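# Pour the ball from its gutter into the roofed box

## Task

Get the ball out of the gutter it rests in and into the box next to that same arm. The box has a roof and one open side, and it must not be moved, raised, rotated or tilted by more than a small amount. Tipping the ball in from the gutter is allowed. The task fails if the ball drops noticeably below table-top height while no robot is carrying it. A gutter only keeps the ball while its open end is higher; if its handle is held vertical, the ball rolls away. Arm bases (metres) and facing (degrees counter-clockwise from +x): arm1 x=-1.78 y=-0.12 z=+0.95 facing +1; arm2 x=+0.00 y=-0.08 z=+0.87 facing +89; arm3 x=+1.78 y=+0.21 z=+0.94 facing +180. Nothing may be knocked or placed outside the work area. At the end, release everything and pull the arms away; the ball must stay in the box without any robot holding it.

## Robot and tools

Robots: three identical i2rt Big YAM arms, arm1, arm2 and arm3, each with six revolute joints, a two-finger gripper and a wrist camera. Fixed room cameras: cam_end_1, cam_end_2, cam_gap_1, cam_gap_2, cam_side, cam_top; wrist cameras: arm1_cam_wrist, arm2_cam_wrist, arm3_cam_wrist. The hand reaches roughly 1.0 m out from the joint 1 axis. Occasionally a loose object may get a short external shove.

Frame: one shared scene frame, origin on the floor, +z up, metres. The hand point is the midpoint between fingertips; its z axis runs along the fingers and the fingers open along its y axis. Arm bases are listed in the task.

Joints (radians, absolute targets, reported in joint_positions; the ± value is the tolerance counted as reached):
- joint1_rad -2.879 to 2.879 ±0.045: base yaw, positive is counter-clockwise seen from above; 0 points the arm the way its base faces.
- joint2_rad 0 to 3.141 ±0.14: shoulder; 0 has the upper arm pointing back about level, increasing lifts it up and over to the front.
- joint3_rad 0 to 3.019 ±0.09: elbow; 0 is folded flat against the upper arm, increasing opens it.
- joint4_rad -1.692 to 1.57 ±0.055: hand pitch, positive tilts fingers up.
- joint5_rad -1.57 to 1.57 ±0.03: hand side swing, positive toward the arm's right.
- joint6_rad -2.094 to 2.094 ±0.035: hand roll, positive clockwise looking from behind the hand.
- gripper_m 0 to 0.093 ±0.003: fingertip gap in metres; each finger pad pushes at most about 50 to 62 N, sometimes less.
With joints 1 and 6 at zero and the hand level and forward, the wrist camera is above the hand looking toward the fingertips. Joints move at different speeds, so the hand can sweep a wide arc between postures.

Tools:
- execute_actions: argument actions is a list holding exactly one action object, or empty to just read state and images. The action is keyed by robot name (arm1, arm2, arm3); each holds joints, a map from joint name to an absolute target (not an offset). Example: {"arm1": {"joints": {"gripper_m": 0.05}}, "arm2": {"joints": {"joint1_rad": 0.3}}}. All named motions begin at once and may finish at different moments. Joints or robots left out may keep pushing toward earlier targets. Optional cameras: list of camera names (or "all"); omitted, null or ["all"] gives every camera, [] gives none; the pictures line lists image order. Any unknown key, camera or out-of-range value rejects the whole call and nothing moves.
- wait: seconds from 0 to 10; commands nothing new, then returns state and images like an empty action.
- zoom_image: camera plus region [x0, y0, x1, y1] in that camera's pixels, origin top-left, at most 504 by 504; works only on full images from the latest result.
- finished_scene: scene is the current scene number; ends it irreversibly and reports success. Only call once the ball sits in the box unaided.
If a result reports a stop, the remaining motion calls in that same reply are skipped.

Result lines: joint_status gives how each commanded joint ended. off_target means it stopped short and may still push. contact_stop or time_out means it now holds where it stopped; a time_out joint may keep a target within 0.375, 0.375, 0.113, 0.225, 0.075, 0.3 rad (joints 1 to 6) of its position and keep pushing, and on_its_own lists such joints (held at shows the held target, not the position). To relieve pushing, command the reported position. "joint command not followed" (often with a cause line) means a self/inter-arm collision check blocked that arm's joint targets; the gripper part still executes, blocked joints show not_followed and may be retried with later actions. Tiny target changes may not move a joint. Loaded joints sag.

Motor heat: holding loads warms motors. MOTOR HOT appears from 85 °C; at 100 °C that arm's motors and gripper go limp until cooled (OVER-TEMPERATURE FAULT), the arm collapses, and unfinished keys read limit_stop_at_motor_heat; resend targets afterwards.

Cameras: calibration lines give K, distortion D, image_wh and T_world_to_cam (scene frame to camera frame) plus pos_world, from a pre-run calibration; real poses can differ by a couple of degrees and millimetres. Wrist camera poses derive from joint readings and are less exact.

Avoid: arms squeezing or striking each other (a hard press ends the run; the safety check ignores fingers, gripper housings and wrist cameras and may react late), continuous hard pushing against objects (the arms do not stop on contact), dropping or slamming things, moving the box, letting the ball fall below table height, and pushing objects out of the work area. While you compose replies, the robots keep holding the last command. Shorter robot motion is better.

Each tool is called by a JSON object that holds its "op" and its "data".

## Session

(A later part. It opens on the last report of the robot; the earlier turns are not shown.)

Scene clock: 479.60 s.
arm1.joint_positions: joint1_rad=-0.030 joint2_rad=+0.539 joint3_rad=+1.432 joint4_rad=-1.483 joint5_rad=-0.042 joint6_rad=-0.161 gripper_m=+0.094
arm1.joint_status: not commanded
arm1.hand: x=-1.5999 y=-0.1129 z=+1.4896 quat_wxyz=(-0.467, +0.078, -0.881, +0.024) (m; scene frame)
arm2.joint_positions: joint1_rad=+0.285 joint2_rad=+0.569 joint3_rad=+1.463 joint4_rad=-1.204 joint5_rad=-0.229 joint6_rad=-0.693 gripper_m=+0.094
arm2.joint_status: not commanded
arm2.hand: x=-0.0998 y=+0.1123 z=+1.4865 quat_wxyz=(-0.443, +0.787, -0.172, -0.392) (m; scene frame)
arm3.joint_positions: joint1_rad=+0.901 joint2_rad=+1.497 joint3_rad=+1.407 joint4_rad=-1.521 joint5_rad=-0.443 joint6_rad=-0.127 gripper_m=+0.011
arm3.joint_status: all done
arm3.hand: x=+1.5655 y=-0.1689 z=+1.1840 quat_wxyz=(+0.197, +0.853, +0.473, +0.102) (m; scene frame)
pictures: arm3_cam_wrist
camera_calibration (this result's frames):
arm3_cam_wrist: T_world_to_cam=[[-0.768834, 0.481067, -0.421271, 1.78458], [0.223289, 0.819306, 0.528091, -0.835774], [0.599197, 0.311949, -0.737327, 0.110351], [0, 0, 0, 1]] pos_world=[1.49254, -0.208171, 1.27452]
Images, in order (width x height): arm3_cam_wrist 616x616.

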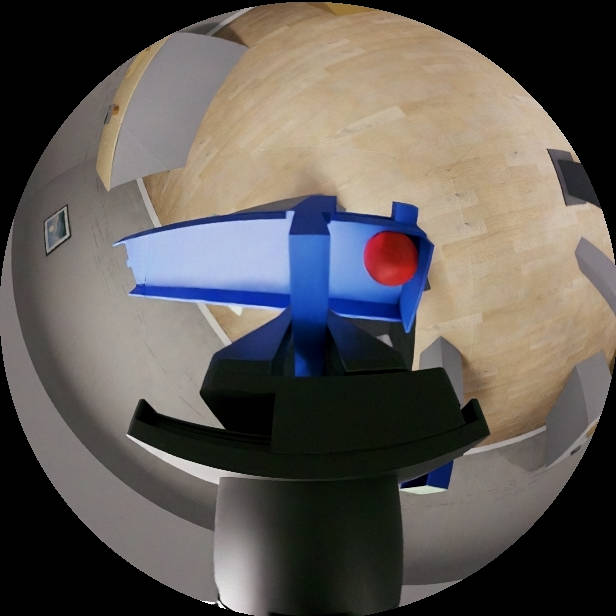

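{"op": "execute_actions", "data": {"actions": [{"arm3":{"joints":{"joint1_rad":-1.3}}}], "cameras": ["arm3_cam_wrist","cam_end_2","cam_top"]}}

Scene clock: 486.87 s.
arm1.joint_positions: joint1_rad=-0.030 joint2_rad=+0.539 joint3_rad=+1.432 joint4_rad=-1.483 joint5_rad=-0.042 joint6_rad=-0.161 gripper_m=+0.094
arm1.joint_status: not commanded
arm1.hand: x=-1.5999 y=-0.1129 z=+1.4896 quat_wxyz=(-0.467, +0.078, -0.881, +0.024) (m; scene frame)
arm2.joint_positions: joint1_rad=+0.285 joint2_rad=+0.569 joint3_rad=+1.463 joint4_rad=-1.204 joint5_rad=-0.229 joint6_rad=-0.693 gripper_m=+0.094
arm2.joint_status: not commanded
arm2.hand: x=-0.0998 y=+0.1123 z=+1.4865 quat_wxyz=(-0.443, +0.787, -0.172, -0.392) (m; scene frame)
arm3.joint_positions: joint1_rad=-1.301 joint2_rad=+1.503 joint3_rad=+1.407 joint4_rad=-1.521 joint5_rad=-0.443 joint6_rad=-0.127 gripper_m=+0.011
arm3.joint_status: all done
arm3.hand: x=+1.5957 y=+0.6141 z=+1.1821 quat_wxyz=(+0.180, +0.808, -0.547, -0.126) (m; scene frame)
pictures: arm3_cam_wrist, cam_end_2, cam_top
camera_calibration (this result's frames):
arm3_cam_wrist: T_world_to_cam=[[0.844212, 0.335374, -0.418127, -1.05789], [0.526905, -0.662405, 0.532532, -1.06286], [-0.098372, -0.669883, -0.735921, 1.561], [0, 0, 0, 1]] pos_world=[1.60667, 0.696433, 1.27245]
Images, in order (width x height): arm3_cam_wrist 616x616, cam_end_2 504x504, cam_top 504x504.

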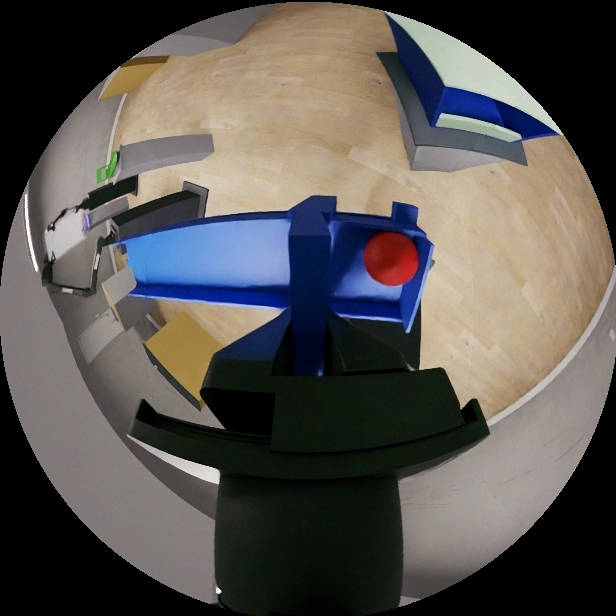

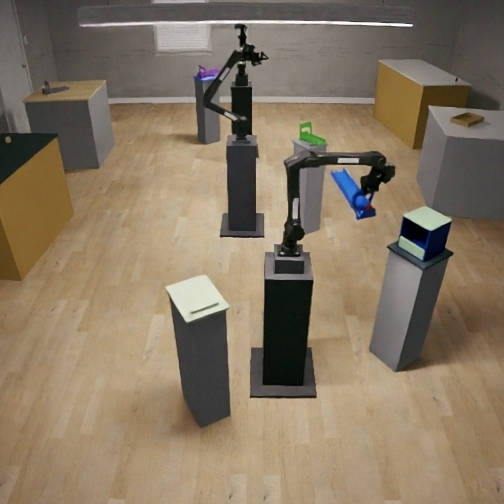

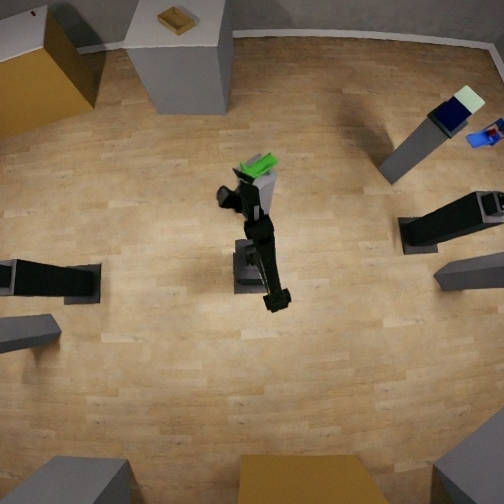

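{"op": "zoom_image", "data": {"camera": "arm3_cam_wrist", "region": [360, 0, 600, 200]}}

Region (360, 0, 600, 200) of arm3_cam_wrist's 616x616 image, scaled by 2.100, with more detail than that image has.

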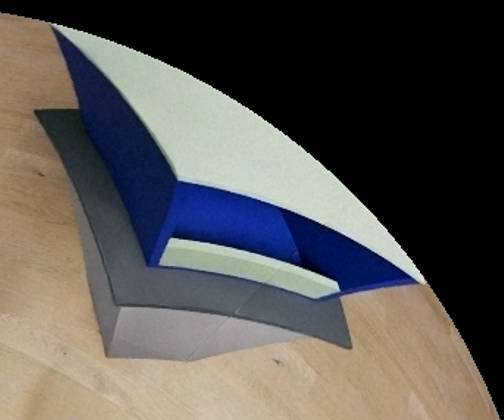

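{"op": "execute_actions", "data": {"actions": [{"arm3":{"joints":{"joint4_rad":-1.16}}}], "cameras": []}}

{"op": "execute_actions", "data": {"actions": [{"arm3":{"joints":{"joint6_rad":0.7}}}], "cameras": ["arm3_cam_wrist","cam_end_2"]}}

Scene clock: 576.57 s.
arm1.joint_positions: joint1_rad=-0.030 joint2_rad=+0.539 joint3_rad=+1.432 joint4_rad=-1.483 joint5_rad=-0.042 joint6_rad=-0.161 gripper_m=+0.094
arm1.joint_status: not commanded
arm1.hand: x=-1.5999 y=-0.1129 z=+1.4896 quat_wxyz=(-0.467, +0.078, -0.881, +0.024) (m; scene frame)
arm2.joint_positions: joint1_rad=+0.285 joint2_rad=+0.569 joint3_rad=+1.463 joint4_rad=-1.204 joint5_rad=-0.229 joint6_rad=-0.693 gripper_m=+0.094
arm2.joint_status: not commanded
arm2.hand: x=-0.0998 y=+0.1123 z=+1.4865 quat_wxyz=(-0.443, +0.787, -0.172, -0.392) (m; scene frame)
arm3.joint_positions: joint1_rad=-1.301 joint2_rad=+1.503 joint3_rad=+1.407 joint4_rad=-1.178 joint5_rad=-0.443 joint6_rad=-0.127 gripper_m=+0.011
arm3.joint_status: all done
arm3.hand: x=+1.5754 y=+0.6892 z=+1.1919 quat_wxyz=(+0.068, +0.820, -0.510, -0.251) (m; scene frame)
pictures: none
No camera images: the call's "cameras" was empty. Leave "cameras" out to get every camera's image.

Scene clock: 578.33 s.
arm1.joint_positions: joint1_rad=-0.030 joint2_rad=+0.539 joint3_rad=+1.432 joint4_rad=-1.483 joint5_rad=-0.042 joint6_rad=-0.161 gripper_m=+0.094
arm1.joint_status: not commanded
arm1.hand: x=-1.5999 y=-0.1129 z=+1.4896 quat_wxyz=(-0.467, +0.078, -0.881, +0.024) (m; scene frame)
arm2.joint_positions: joint1_rad=+0.285 joint2_rad=+0.569 joint3_rad=+1.463 joint4_rad=-1.204 joint5_rad=-0.229 joint6_rad=-0.693 gripper_m=+0.094
arm2.joint_status: not commanded
arm2.hand: x=-0.0998 y=+0.1123 z=+1.4865 quat_wxyz=(-0.443, +0.787, -0.172, -0.392) (m; scene frame)
arm3.joint_positions: joint1_rad=-1.301 joint2_rad=+1.503 joint3_rad=+1.407 joint4_rad=-1.178 joint5_rad=-0.443 joint6_rad=+0.692 gripper_m=+0.011
arm3.joint_status: all done
arm3.hand: x=+1.5754 y=+0.6892 z=+1.1919 quat_wxyz=(+0.162, +0.549, -0.794, -0.203) (m; scene frame)
pictures: arm3_cam_wrist, cam_end_2
camera_calibration (this result's frames):
arm3_cam_wrist: T_world_to_cam=[[0.810803, -0.319269, -0.490577, -0.471721], [-0.000578618, -0.838572, 0.54479, -0.0697703], [-0.585318, -0.441433, -0.680102, 2.15965], [0, 0, 0, 1]] pos_world=[1.64652, 0.744228, 1.27538]
Images, in order (width x height): arm3_cam_wrist 616x616, cam_end_2 504x504.

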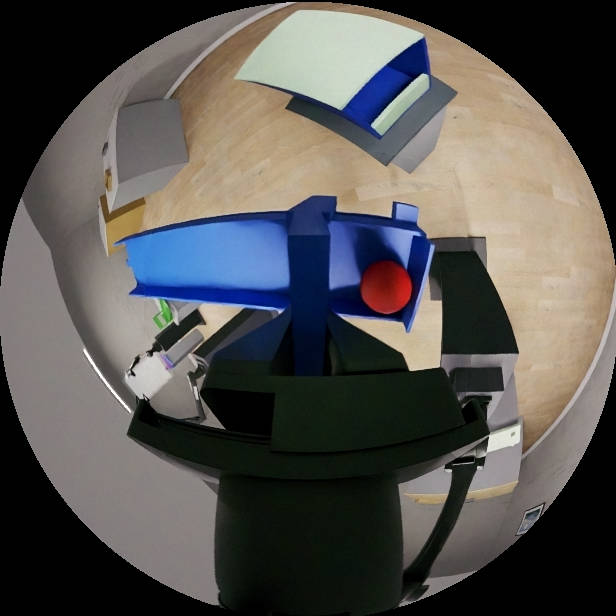

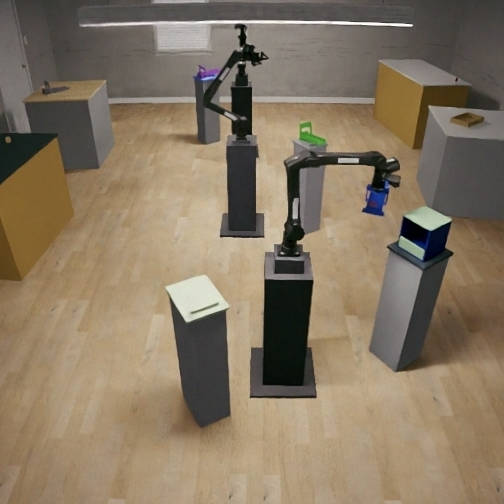

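{"op": "zoom_image", "data": {"camera": "arm3_cam_wrist", "region": [220, 0, 480, 190]}}

Region (220, 0, 480, 190) of arm3_cam_wrist's 616x616 image, scaled by 1.938, with more detail than that image has; it fills the top 368 rows of this view, and the rest is white.

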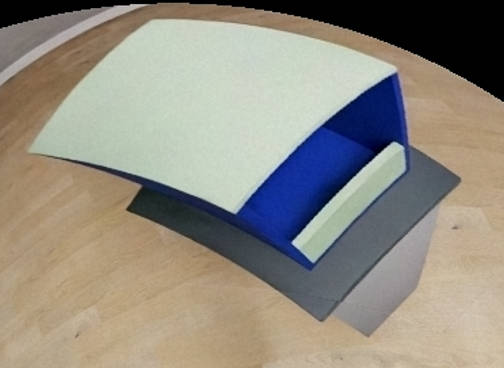

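{"op": "execute_actions", "data": {"actions": [{"arm3":{"joints":{"joint6_rad":1.575}}}], "cameras": []}}

{"op": "execute_actions", "data": {"actions": [{"arm3":{"joints":{"joint5_rad":0.0,"joint1_rad":-1.415}}}], "cameras": ["arm3_cam_wrist","cam_end_2","cam_top"]}}

Scene clock: 627.83 s.
arm1.joint_positions: joint1_rad=-0.030 joint2_rad=+0.539 joint3_rad=+1.432 joint4_rad=-1.483 joint5_rad=-0.042 joint6_rad=-0.161 gripper_m=+0.094
arm1.joint_status: not commanded
arm1.hand: x=-1.5999 y=-0.1129 z=+1.4896 quat_wxyz=(-0.467, +0.078, -0.881, +0.024) (m; scene frame)
arm2.joint_positions: joint1_rad=+0.285 joint2_rad=+0.569 joint3_rad=+1.463 joint4_rad=-1.204 joint5_rad=-0.229 joint6_rad=-0.693 gripper_m=+0.094
arm2.joint_status: not commanded
arm2.hand: x=-0.0998 y=+0.1123 z=+1.4865 quat_wxyz=(-0.443, +0.787, -0.172, -0.392) (m; scene frame)
arm3.joint_positions: joint1_rad=-1.301 joint2_rad=+1.503 joint3_rad=+1.407 joint4_rad=-1.178 joint5_rad=-0.443 joint6_rad=+1.569 gripper_m=+0.011
arm3.joint_status: all done
arm3.hand: x=+1.5754 y=+0.6892 z=+1.1919 quat_wxyz=(+0.233, +0.160, -0.952, -0.115) (m; scene frame)
pictures: none
No camera images: the call's "cameras" was empty. Leave "cameras" out to get every camera's image.

Scene clock: 628.90 s.
arm1.joint_positions: joint1_rad=-0.030 joint2_rad=+0.539 joint3_rad=+1.432 joint4_rad=-1.483 joint5_rad=-0.042 joint6_rad=-0.161 gripper_m=+0.094
arm1.joint_status: not commanded
arm1.hand: x=-1.5999 y=-0.1129 z=+1.4896 quat_wxyz=(-0.467, +0.078, -0.881, +0.024) (m; scene frame)
arm2.joint_positions: joint1_rad=+0.285 joint2_rad=+0.569 joint3_rad=+1.463 joint4_rad=-1.204 joint5_rad=-0.229 joint6_rad=-0.693 gripper_m=+0.094
arm2.joint_status: not commanded
arm2.hand: x=-0.0998 y=+0.1123 z=+1.4865 quat_wxyz=(-0.443, +0.787, -0.172, -0.392) (m; scene frame)
arm3.joint_positions: joint1_rad=-1.424 joint2_rad=+1.503 joint3_rad=+1.407 joint4_rad=-1.178 joint5_rad=-0.004 joint6_rad=+1.572 gripper_m=+0.011
arm3.joint_status: all done
arm3.hand: x=+1.7069 y=+0.7257 z=+1.1763 quat_wxyz=(+0.011, +0.069, -0.987, -0.148) (m; scene frame)
pictures: arm3_cam_wrist, cam_end_2, cam_top
camera_calibration (this result's frames):
arm3_cam_wrist: T_world_to_cam=[[0.130834, -0.950464, -0.281959, 0.799], [-0.774494, -0.275532, 0.569422, 0.852764], [-0.618904, 0.143876, -0.772178, 1.98303], [0, 0, 0, 1]] pos_world=[1.78323, 0.709074, 1.27096]
Images, in order (width x height): arm3_cam_wrist 616x616, cam_end_2 504x504, cam_top 504x504.

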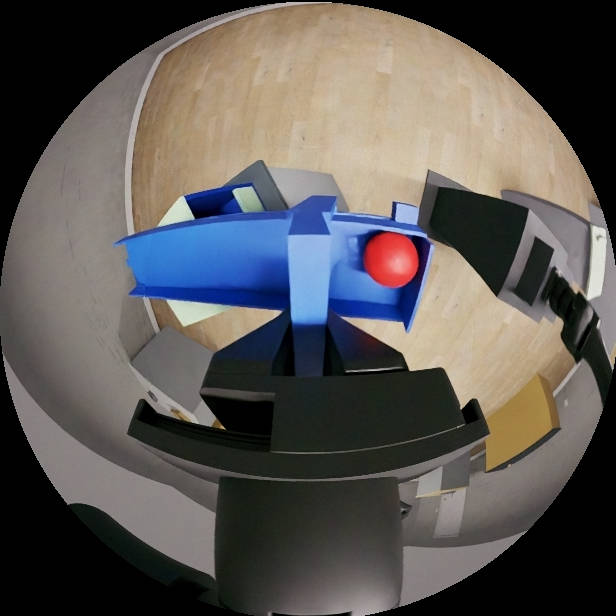

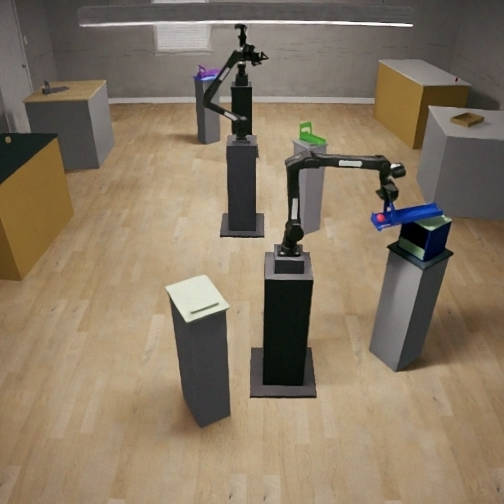

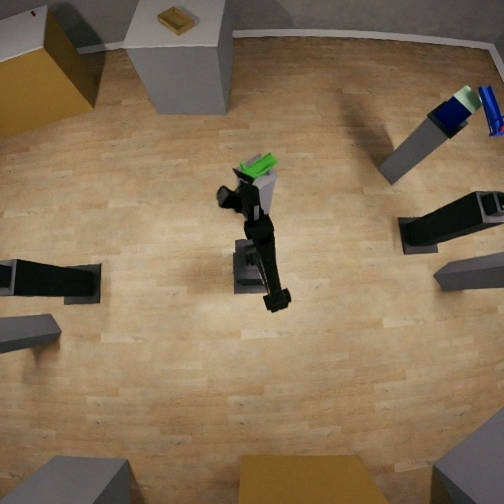

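{"op": "execute_actions", "data": {"actions": [{"arm3":{"joints":{"joint2_rad":1.2,"joint4_rad":-1.28}}}], "cameras": []}}

{"op": "execute_actions", "data": {"actions": [{"arm3":{"joints":{"joint2_rad":0.94,"joint3_rad":1.18}}}], "cameras": []}}

{"op": "execute_actions", "data": {"actions": [{"arm3":{"joints":{"joint3_rad":0.95,"joint4_rad":-1.17}}}], "cameras": ["arm3_cam_wrist","cam_end_2"]}}

Scene clock: 721.00 s.
arm1.joint_positions: joint1_rad=-0.030 joint2_rad=+0.539 joint3_rad=+1.432 joint4_rad=-1.483 joint5_rad=-0.042 joint6_rad=-0.161 gripper_m=+0.094
arm1.joint_status: not commanded
arm1.hand: x=-1.5999 y=-0.1129 z=+1.4896 quat_wxyz=(-0.467, +0.078, -0.881, +0.024) (m; scene frame)
arm2.joint_positions: joint1_rad=+0.285 joint2_rad=+0.569 joint3_rad=+1.463 joint4_rad=-1.204 joint5_rad=-0.229 joint6_rad=-0.693 gripper_m=+0.094
arm2.joint_status: not commanded
arm2.hand: x=-0.0998 y=+0.1123 z=+1.4865 quat_wxyz=(-0.443, +0.787, -0.172, -0.392) (m; scene frame)
arm3.joint_positions: joint1_rad=-1.424 joint2_rad=+1.204 joint3_rad=+1.412 joint4_rad=-1.280 joint5_rad=-0.003 joint6_rad=+1.572 gripper_m=+0.011
arm3.joint_status: all done
arm3.hand: x=+1.7172 y=+0.6510 z=+1.3062 quat_wxyz=(+0.018, +0.068, -0.967, -0.246) (m; scene frame)
pictures: none
No camera images: the call's "cameras" was empty. Leave "cameras" out to get every camera's image.

Scene clock: 722.13 s.
arm1.joint_positions: joint1_rad=-0.030 joint2_rad=+0.539 joint3_rad=+1.432 joint4_rad=-1.483 joint5_rad=-0.042 joint6_rad=-0.161 gripper_m=+0.094
arm1.joint_status: not commanded
arm1.hand: x=-1.5999 y=-0.1129 z=+1.4896 quat_wxyz=(-0.467, +0.078, -0.881, +0.024) (m; scene frame)
arm2.joint_positions: joint1_rad=+0.285 joint2_rad=+0.569 joint3_rad=+1.463 joint4_rad=-1.204 joint5_rad=-0.229 joint6_rad=-0.693 gripper_m=+0.094
arm2.joint_status: not commanded
arm2.hand: x=-0.0998 y=+0.1123 z=+1.4865 quat_wxyz=(-0.443, +0.787, -0.172, -0.392) (m; scene frame)
arm3.joint_positions: joint1_rad=-1.424 joint2_rad=+0.936 joint3_rad=+1.182 joint4_rad=-1.285 joint5_rad=-0.003 joint6_rad=+1.572 gripper_m=+0.011
arm3.joint_status: all done
arm3.hand: x=+1.7303 y=+0.5580 z=+1.2919 quat_wxyz=(+0.019, +0.068, -0.962, -0.262) (m; scene frame)
pictures: none
No camera images: the call's "cameras" was empty. Leave "cameras" out to get every camera's image.

Scene clock: 723.20 s.
arm1.joint_positions: joint1_rad=-0.030 joint2_rad=+0.539 joint3_rad=+1.432 joint4_rad=-1.483 joint5_rad=-0.042 joint6_rad=-0.161 gripper_m=+0.094
arm1.joint_status: not commanded
arm1.hand: x=-1.5999 y=-0.1129 z=+1.4896 quat_wxyz=(-0.467, +0.078, -0.881, +0.024) (m; scene frame)
arm2.joint_positions: joint1_rad=+0.285 joint2_rad=+0.569 joint3_rad=+1.463 joint4_rad=-1.204 joint5_rad=-0.229 joint6_rad=-0.693 gripper_m=+0.094
arm2.joint_status: not commanded
arm2.hand: x=-0.0998 y=+0.1123 z=+1.4865 quat_wxyz=(-0.443, +0.787, -0.172, -0.392) (m; scene frame)
arm3.joint_positions: joint1_rad=-1.424 joint2_rad=+0.945 joint3_rad=+0.941 joint4_rad=-1.190 joint5_rad=-0.003 joint6_rad=+1.572 gripper_m=+0.011
arm3.joint_status: all done
arm3.hand: x=+1.7334 y=+0.5388 z=+1.1821 quat_wxyz=(+0.013, +0.069, -0.980, -0.187) (m; scene frame)
pictures: arm3_cam_wrist, cam_end_2
camera_calibration (this result's frames):
arm3_cam_wrist: T_world_to_cam=[[0.127506, -0.925452, -0.356764, 0.700258], [-0.768451, -0.319592, 0.554386, 0.849556], [-0.627076, 0.203468, -0.751915, 1.98883], [0, 0, 0, 1]] pos_world=[1.8107, 0.514904, 1.27427]
Images, in order (width x height): arm3_cam_wrist 616x616, cam_end_2 504x504.

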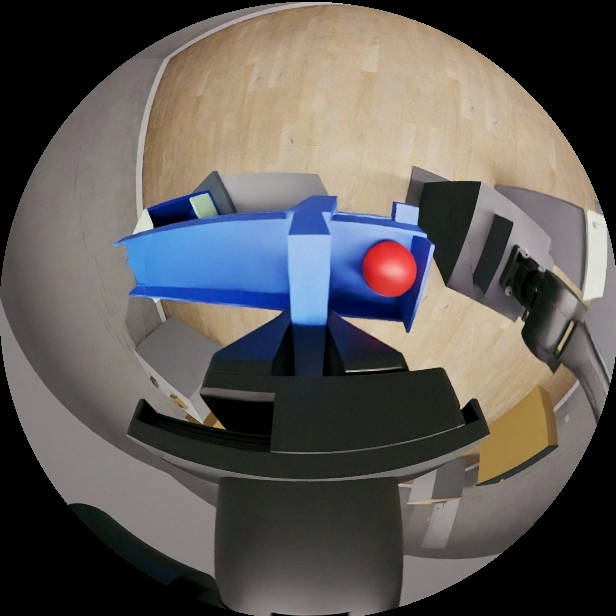

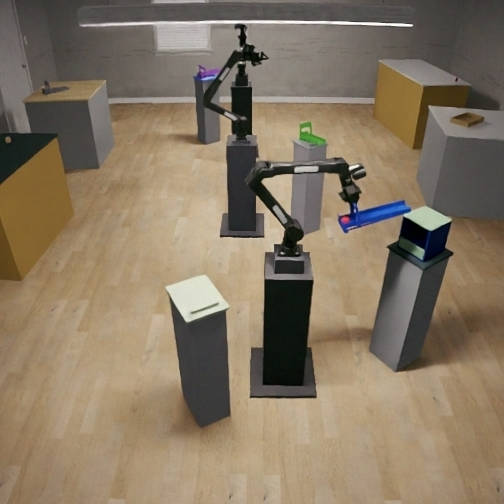

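{"op": "execute_actions", "data": {"actions": [{"arm3":{"joints":{"joint2_rad":0.99,"joint3_rad":0.75,"joint4_rad":-0.94}}}], "cameras": []}}

{"op": "execute_actions", "data": {"actions": [{"arm3":{"joints":{"joint4_rad":-0.78}}}], "cameras": []}}

{"op": "execute_actions", "data": {"actions": [{"arm3":{"joints":{"joint2_rad":1.13,"joint3_rad":0.6,"joint4_rad":-0.67}}}], "cameras": ["arm3_cam_wrist","cam_end_2","cam_side"]}}

Scene clock: 743.63 s.
arm1.joint_positions: joint1_rad=-0.030 joint2_rad=+0.539 joint3_rad=+1.432 joint4_rad=-1.483 joint5_rad=-0.042 joint6_rad=-0.161 gripper_m=+0.094
arm1.joint_status: not commanded
arm1.hand: x=-1.5999 y=-0.1129 z=+1.4896 quat_wxyz=(-0.467, +0.078, -0.881, +0.024) (m; scene frame)
arm2.joint_positions: joint1_rad=+0.285 joint2_rad=+0.569 joint3_rad=+1.463 joint4_rad=-1.204 joint5_rad=-0.229 joint6_rad=-0.693 gripper_m=+0.094
arm2.joint_status: not commanded
arm2.hand: x=-0.0998 y=+0.1123 z=+1.4865 quat_wxyz=(-0.443, +0.787, -0.172, -0.392) (m; scene frame)
arm3.joint_positions: joint1_rad=-1.424 joint2_rad=+0.998 joint3_rad=+0.740 joint4_rad=-0.960 joint5_rad=-0.003 joint6_rad=+1.572 gripper_m=+0.011
arm3.joint_status: all done
arm3.hand: x=+1.7336 y=+0.5392 z=+1.0922 quat_wxyz=(+0.013, +0.069, -0.982, -0.175) (m; scene frame)
pictures: none
No camera images: the call's "cameras" was empty. Leave "cameras" out to get every camera's image.

Scene clock: 744.47 s.
arm1.joint_positions: joint1_rad=-0.030 joint2_rad=+0.539 joint3_rad=+1.432 joint4_rad=-1.483 joint5_rad=-0.042 joint6_rad=-0.161 gripper_m=+0.094
arm1.joint_status: not commanded
arm1.hand: x=-1.5999 y=-0.1129 z=+1.4896 quat_wxyz=(-0.467, +0.078, -0.881, +0.024) (m; scene frame)
arm2.joint_positions: joint1_rad=+0.285 joint2_rad=+0.569 joint3_rad=+1.463 joint4_rad=-1.204 joint5_rad=-0.229 joint6_rad=-0.693 gripper_m=+0.094
arm2.joint_status: not commanded
arm2.hand: x=-0.0998 y=+0.1123 z=+1.4865 quat_wxyz=(-0.443, +0.787, -0.172, -0.392) (m; scene frame)
arm3.joint_positions: joint1_rad=-1.424 joint2_rad=+0.998 joint3_rad=+0.740 joint4_rad=-0.804 joint5_rad=-0.003 joint6_rad=+1.572 gripper_m=+0.011
arm3.joint_status: all done
arm3.hand: x=+1.7287 y=+0.5737 z=+1.1081 quat_wxyz=(+0.018, +0.068, -0.966, -0.251) (m; scene frame)
pictures: none
No camera images: the call's "cameras" was empty. Leave "cameras" out to get every camera's image.

Scene clock: 745.40 s.
arm1.joint_positions: joint1_rad=-0.030 joint2_rad=+0.539 joint3_rad=+1.432 joint4_rad=-1.483 joint5_rad=-0.042 joint6_rad=-0.161 gripper_m=+0.094
arm1.joint_status: not commanded
arm1.hand: x=-1.5999 y=-0.1129 z=+1.4896 quat_wxyz=(-0.467, +0.078, -0.881, +0.024) (m; scene frame)
arm2.joint_positions: joint1_rad=+0.285 joint2_rad=+0.569 joint3_rad=+1.463 joint4_rad=-1.204 joint5_rad=-0.229 joint6_rad=-0.693 gripper_m=+0.094
arm2.joint_status: not commanded
arm2.hand: x=-0.0998 y=+0.1123 z=+1.4865 quat_wxyz=(-0.443, +0.787, -0.172, -0.392) (m; scene frame)
arm3.joint_positions: joint1_rad=-1.424 joint2_rad=+1.150 joint3_rad=+0.583 joint4_rad=-0.687 joint5_rad=-0.003 joint6_rad=+1.572 gripper_m=+0.011
arm3.joint_status: all done
arm3.hand: x=+1.7338 y=+0.5391 z=+0.9999 quat_wxyz=(+0.011, +0.069, -0.985, -0.157) (m; scene frame)
pictures: arm3_cam_wrist, cam_end_2, cam_side
camera_calibration (this result's frames):
arm3_cam_wrist: T_world_to_cam=[[0.130118, -0.945073, -0.299844, 0.584598], [-0.77323, -0.28602, 0.565957, 0.929614], [-0.620632, 0.158207, -0.767976, 1.88139], [0, 0, 0, 1]] pos_world=[1.81039, 0.520726, 1.09403]
Images, in order (width x height): arm3_cam_wrist 616x616, cam_end_2 504x504, cam_side 504x504.

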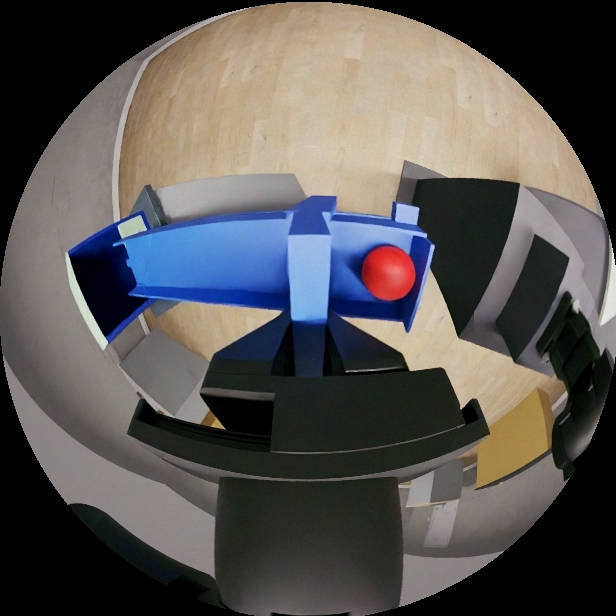

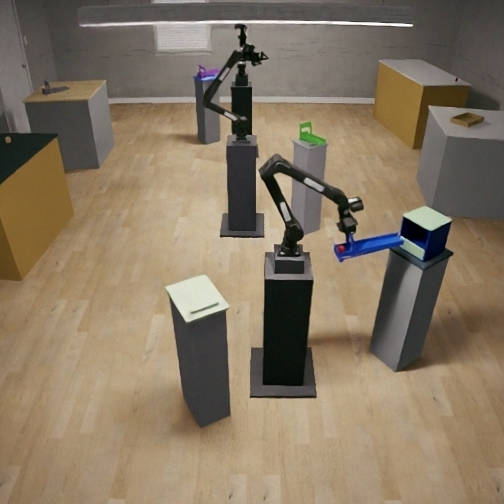

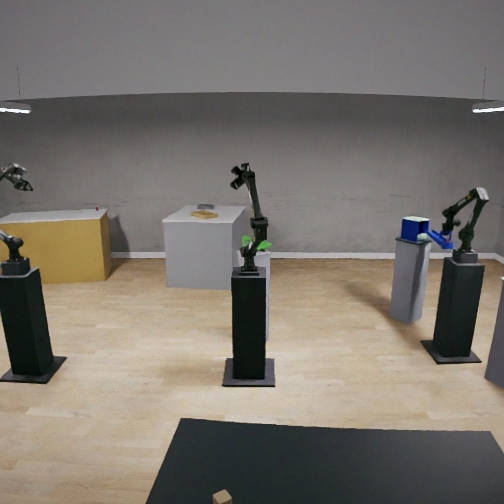

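Model matches well. Let me look closely.

{"op": "zoom_image", "data": {"camera": "arm3_cam_wrist", "region": [40, 160, 260, 380]}}

{"op": "zoom_image", "data": {"camera": "cam_end_2", "region": [320, 180, 470, 300]}}

Region (40, 160, 260, 380) of arm3_cam_wrist's 616x616 image, scaled by 2.291, with more detail than that image has.

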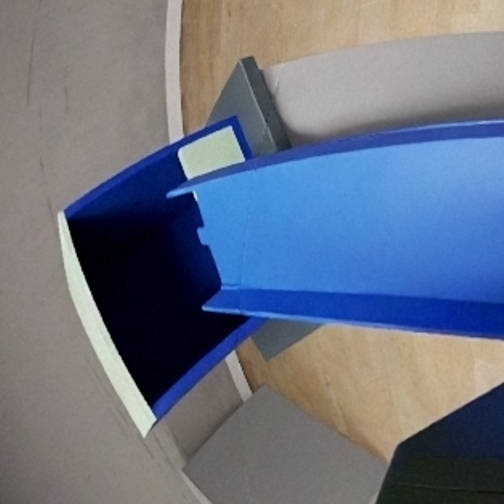

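Region (320, 180, 470, 300) of cam_end_2's 504x504 image, scaled by 3.360, with more detail than that image has; it fills the top 403 rows of this view, and the rest is white.

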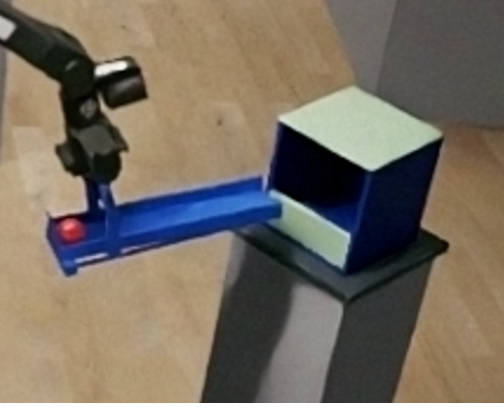

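{"op": "execute_actions", "data": {"actions": [{"arm3":{"joints":{"joint1_rad":-1.39,"joint2_rad":1.2,"joint3_rad":0.72,"joint4_rad":-0.73}}}], "cameras": ["arm3_cam_wrist","cam_end_2"]}}

Scene clock: 826.40 s.
arm1.joint_positions: joint1_rad=-0.030 joint2_rad=+0.539 joint3_rad=+1.432 joint4_rad=-1.483 joint5_rad=-0.042 joint6_rad=-0.161 gripper_m=+0.094
arm1.joint_status: not commanded
arm1.hand: x=-1.5999 y=-0.1129 z=+1.4896 quat_wxyz=(-0.467, +0.078, -0.881, +0.024) (m; scene frame)
arm2.joint_positions: joint1_rad=+0.285 joint2_rad=+0.569 joint3_rad=+1.463 joint4_rad=-1.204 joint5_rad=-0.229 joint6_rad=-0.693 gripper_m=+0.094
arm2.joint_status: not commanded
arm2.hand: x=-0.0998 y=+0.1123 z=+1.4865 quat_wxyz=(-0.443, +0.787, -0.172, -0.392) (m; scene frame)
arm3.joint_positions: joint1_rad=-1.402 joint2_rad=+1.202 joint3_rad=+0.662 joint4_rad=-0.728 joint5_rad=-0.002 joint6_rad=+1.572 gripper_m=+0.011
arm3.joint_status: all done
arm3.hand: x=+1.7234 y=+0.5597 z=+1.0121 quat_wxyz=(+0.012, +0.080, -0.985, -0.150) (m; scene frame)
pictures: arm3_cam_wrist, cam_end_2
camera_calibration (this result's frames):
arm3_cam_wrist: T_world_to_cam=[[0.15121, -0.945803, -0.28739, 0.560575], [-0.768508, -0.295335, 0.567602, 0.915887], [-0.621716, 0.135035, -0.771515, 1.89942], [0, 0, 0, 1]] pos_world=[1.8, 0.544199, 1.10668]
Images, in order (width x height): arm3_cam_wrist 616x616, cam_end_2 504x504.

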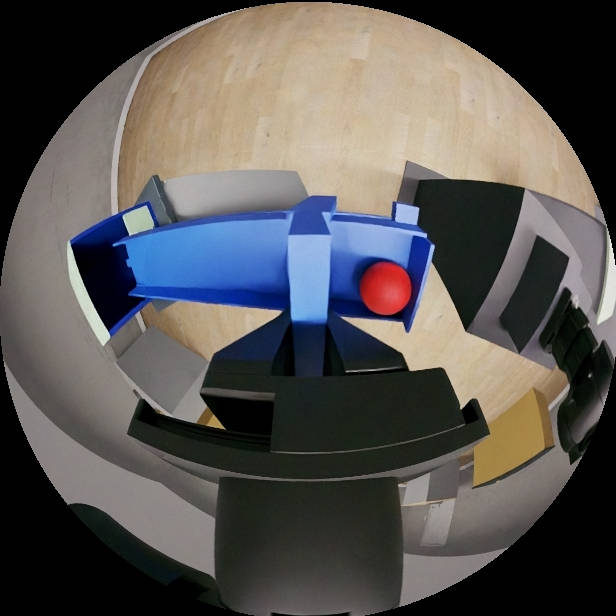

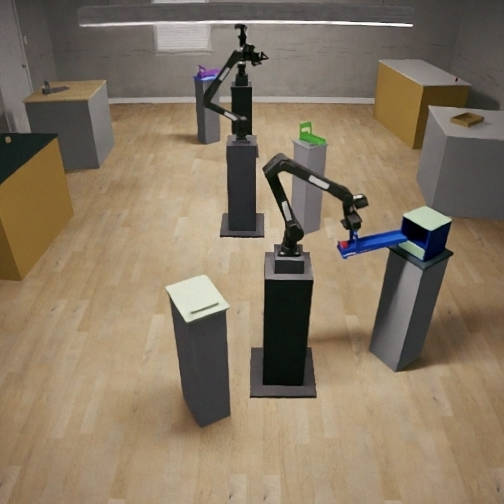

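{"op": "execute_actions", "data": {"actions": []}}

Scene clock: 853.00 s.
arm1.joint_positions: joint1_rad=-0.030 joint2_rad=+0.539 joint3_rad=+1.432 joint4_rad=-1.483 joint5_rad=-0.042 joint6_rad=-0.161 gripper_m=+0.094
arm1.joint_status: not commanded
arm1.hand: x=-1.5999 y=-0.1129 z=+1.4896 quat_wxyz=(-0.467, +0.078, -0.881, +0.024) (m; scene frame)
arm2.joint_positions: joint1_rad=+0.285 joint2_rad=+0.569 joint3_rad=+1.463 joint4_rad=-1.204 joint5_rad=-0.229 joint6_rad=-0.693 gripper_m=+0.094
arm2.joint_status: not commanded
arm2.hand: x=-0.0998 y=+0.1123 z=+1.4865 quat_wxyz=(-0.443, +0.787, -0.172, -0.392) (m; scene frame)
arm3.joint_positions: joint1_rad=-1.402 joint2_rad=+1.202 joint3_rad=+0.662 joint4_rad=-0.728 joint5_rad=-0.002 joint6_rad=+1.572 gripper_m=+0.011
arm3.joint_status: all done
arm3.hand: x=+1.7234 y=+0.5597 z=+1.0121 quat_wxyz=(+0.012, +0.080, -0.985, -0.150) (m; scene frame)
pictures: arm1_cam_wrist, arm2_cam_wrist, arm3_cam_wrist, cam_end_1, cam_end_2, cam_gap_1, cam_gap_2, cam_side, cam_top
camera_calibration (this result's frames):
arm3_cam_wrist: T_world_to_cam=[[0.15121, -0.945803, -0.28739, 0.560575], [-0.768508, -0.295335, 0.567602, 0.915887], [-0.621716, 0.135035, -0.771515, 1.89942], [0, 0, 0, 1]] pos_world=[1.8, 0.544199, 1.10668]
Images, in order (width x height): arm1_cam_wrist 616x616, arm2_cam_wrist 616x616, arm3_cam_wrist 616x616, cam_end_1 504x504, cam_end_2 504x504, cam_gap_1 504x504, cam_gap_2 504x504, cam_side 504x504, cam_top 504x504.

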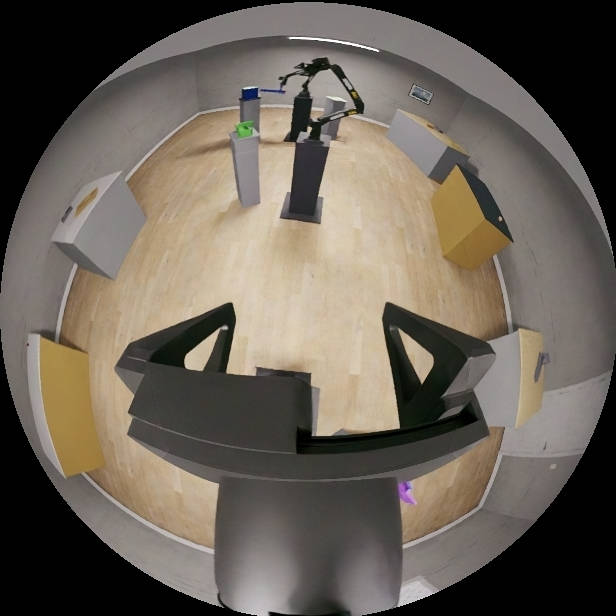

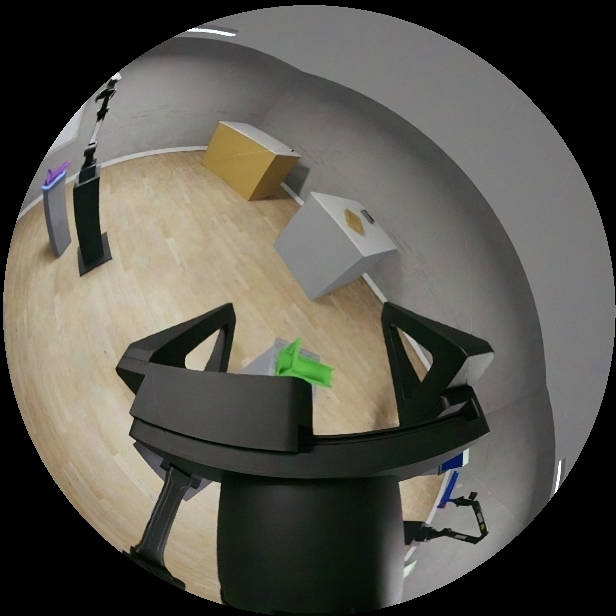

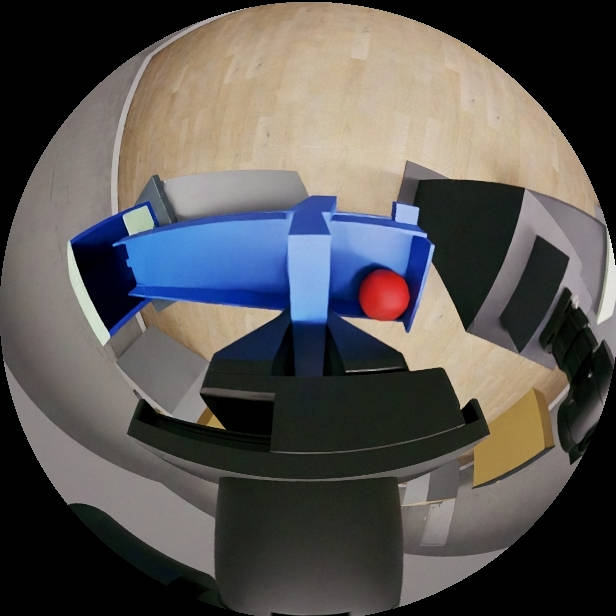

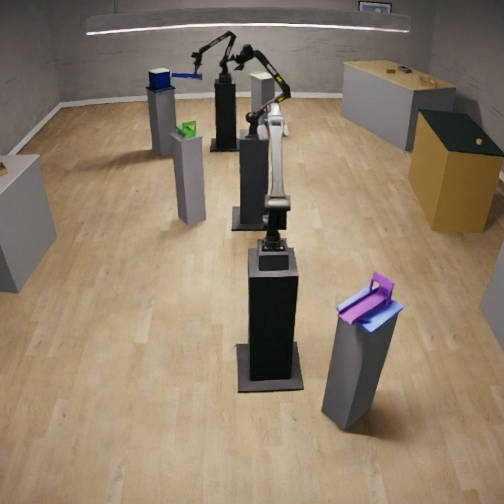

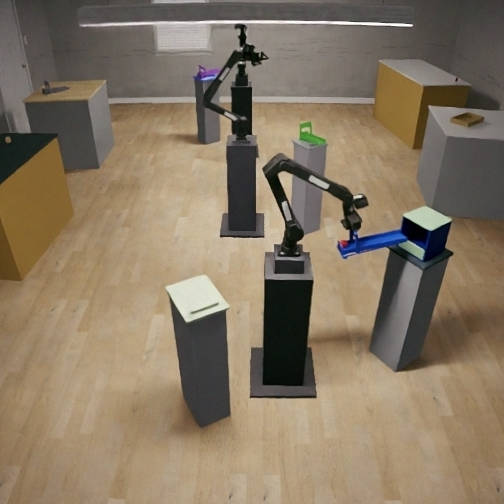

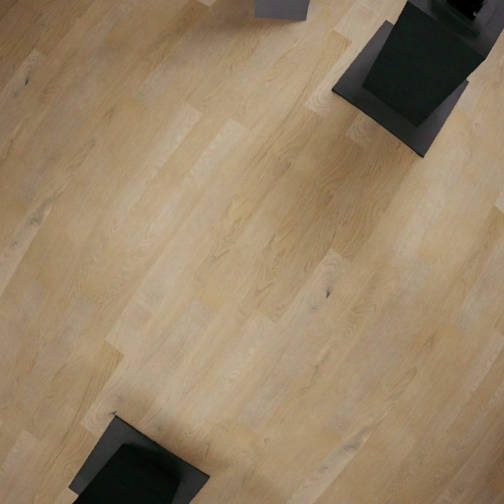

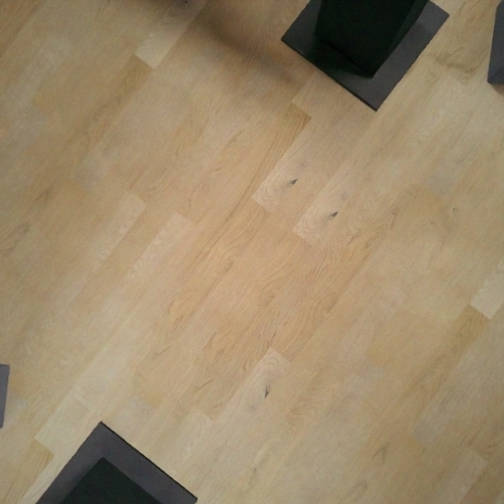

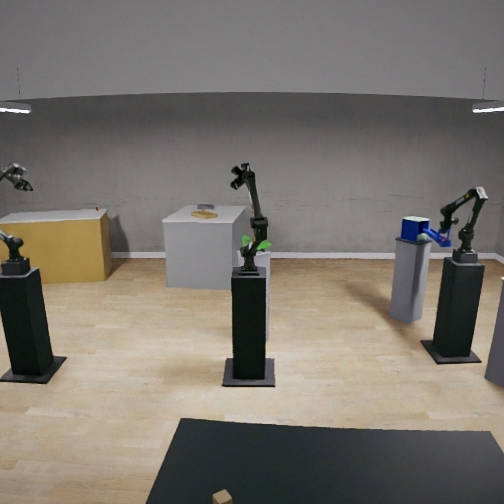

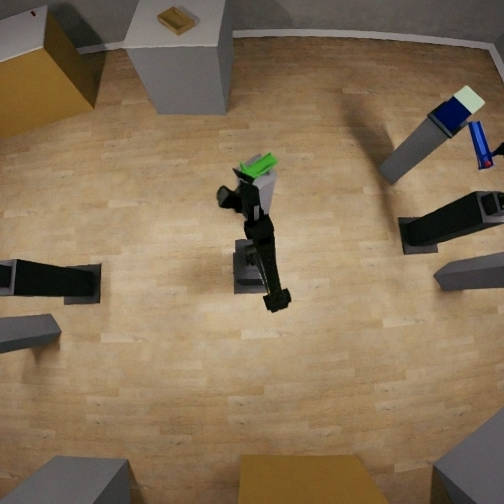

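{"op": "zoom_image", "data": {"camera": "cam_end_2", "region": [320, 170, 480, 290]}}

{"op": "zoom_image", "data": {"camera": "arm3_cam_wrist", "region": [40, 150, 300, 370]}}

Region (320, 170, 480, 290) of cam_end_2's 504x504 image, scaled by 3.150, with more detail than that image has; it fills the top 378 rows of this view, and the rest is white.

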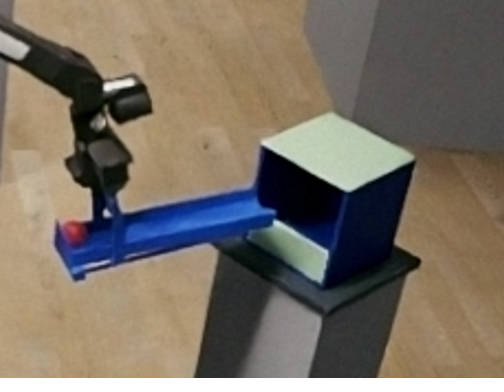

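Region (40, 150, 300, 370) of arm3_cam_wrist's 616x616 image, scaled by 1.938, with more detail than that image has; it fills the top 426 rows of this view, and the rest is white.

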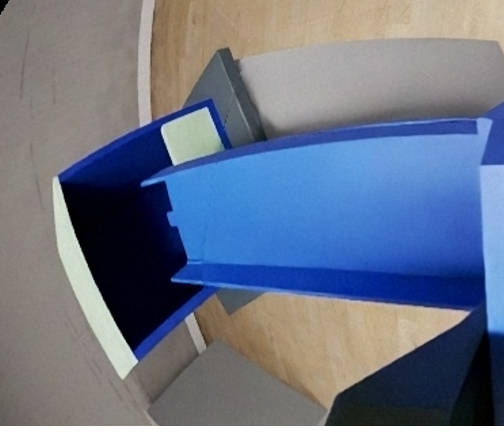

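{"op": "execute_actions", "data": {"actions": [{"arm3":{"joints":{"joint2_rad":1.30,"joint3_rad":0.80,"joint4_rad":-0.72}}}], "cameras": ["arm3_cam_wrist","cam_end_2"]}}

Scene clock: 878.73 s.
arm1.joint_positions: joint1_rad=-0.030 joint2_rad=+0.539 joint3_rad=+1.432 joint4_rad=-1.483 joint5_rad=-0.042 joint6_rad=-0.161 gripper_m=+0.094
arm1.joint_status: not commanded
arm1.hand: x=-1.5999 y=-0.1129 z=+1.4896 quat_wxyz=(-0.467, +0.078, -0.881, +0.024) (m; scene frame)
arm2.joint_positions: joint1_rad=+0.285 joint2_rad=+0.569 joint3_rad=+1.463 joint4_rad=-1.204 joint5_rad=-0.229 joint6_rad=-0.693 gripper_m=+0.094
arm2.joint_status: not commanded
arm2.hand: x=-0.0998 y=+0.1123 z=+1.4865 quat_wxyz=(-0.443, +0.787, -0.172, -0.392) (m; scene frame)
arm3.joint_positions: joint1_rad=-1.402 joint2_rad=+1.301 joint3_rad=+0.742 joint4_rad=-0.728 joint5_rad=-0.002 joint6_rad=+1.572 gripper_m=+0.011
arm3.joint_status: all done
arm3.hand: x=+1.7186 y=+0.5888 z=+1.0102 quat_wxyz=(+0.011, +0.080, -0.987, -0.141) (m; scene frame)
pictures: arm3_cam_wrist, cam_end_2
camera_calibration (this result's frames):
arm3_cam_wrist: T_world_to_cam=[[0.151985, -0.950845, -0.269805, 0.572161], [-0.770206, -0.285012, 0.570571, 0.91576], [-0.619422, 0.121087, -0.775664, 1.89951], [0, 0, 0, 1]] pos_world=[1.79496, 0.575032, 1.10525]
Images, in order (width x height): arm3_cam_wrist 616x616, cam_end_2 504x504.

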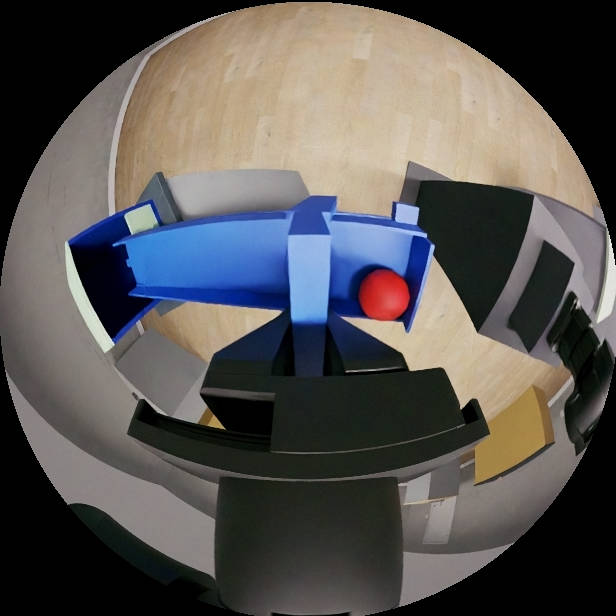

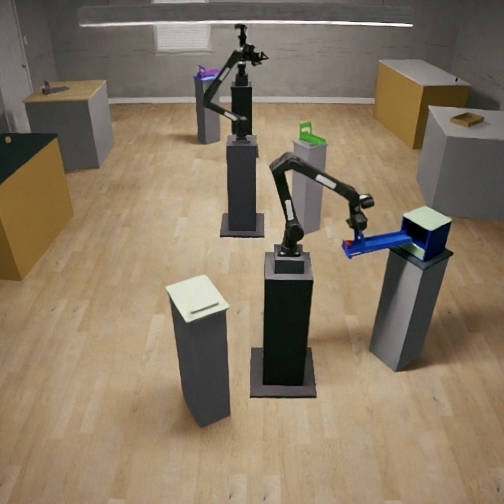

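{"op": "zoom_image", "data": {"camera": "cam_end_2", "region": [320, 170, 480, 290]}}

{"op": "zoom_image", "data": {"camera": "arm3_cam_wrist", "region": [40, 150, 300, 370]}}

Region (320, 170, 480, 290) of cam_end_2's 504x504 image, scaled by 3.150, with more detail than that image has; it fills the top 378 rows of this view, and the rest is white.

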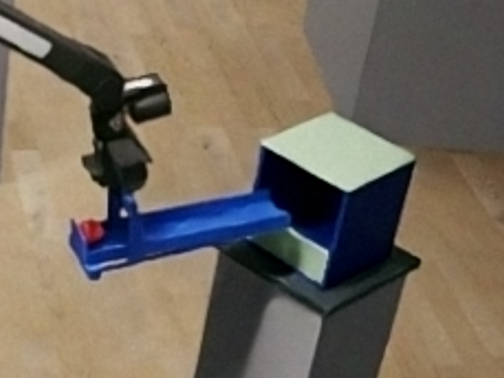

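Region (40, 150, 300, 370) of arm3_cam_wrist's 616x616 image, scaled by 1.938, with more detail than that image has; it fills the top 426 rows of this view, and the rest is white.

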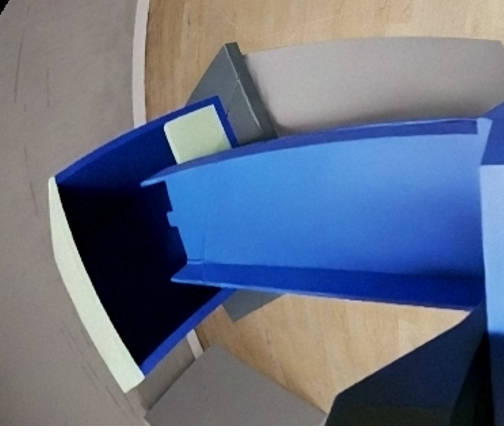

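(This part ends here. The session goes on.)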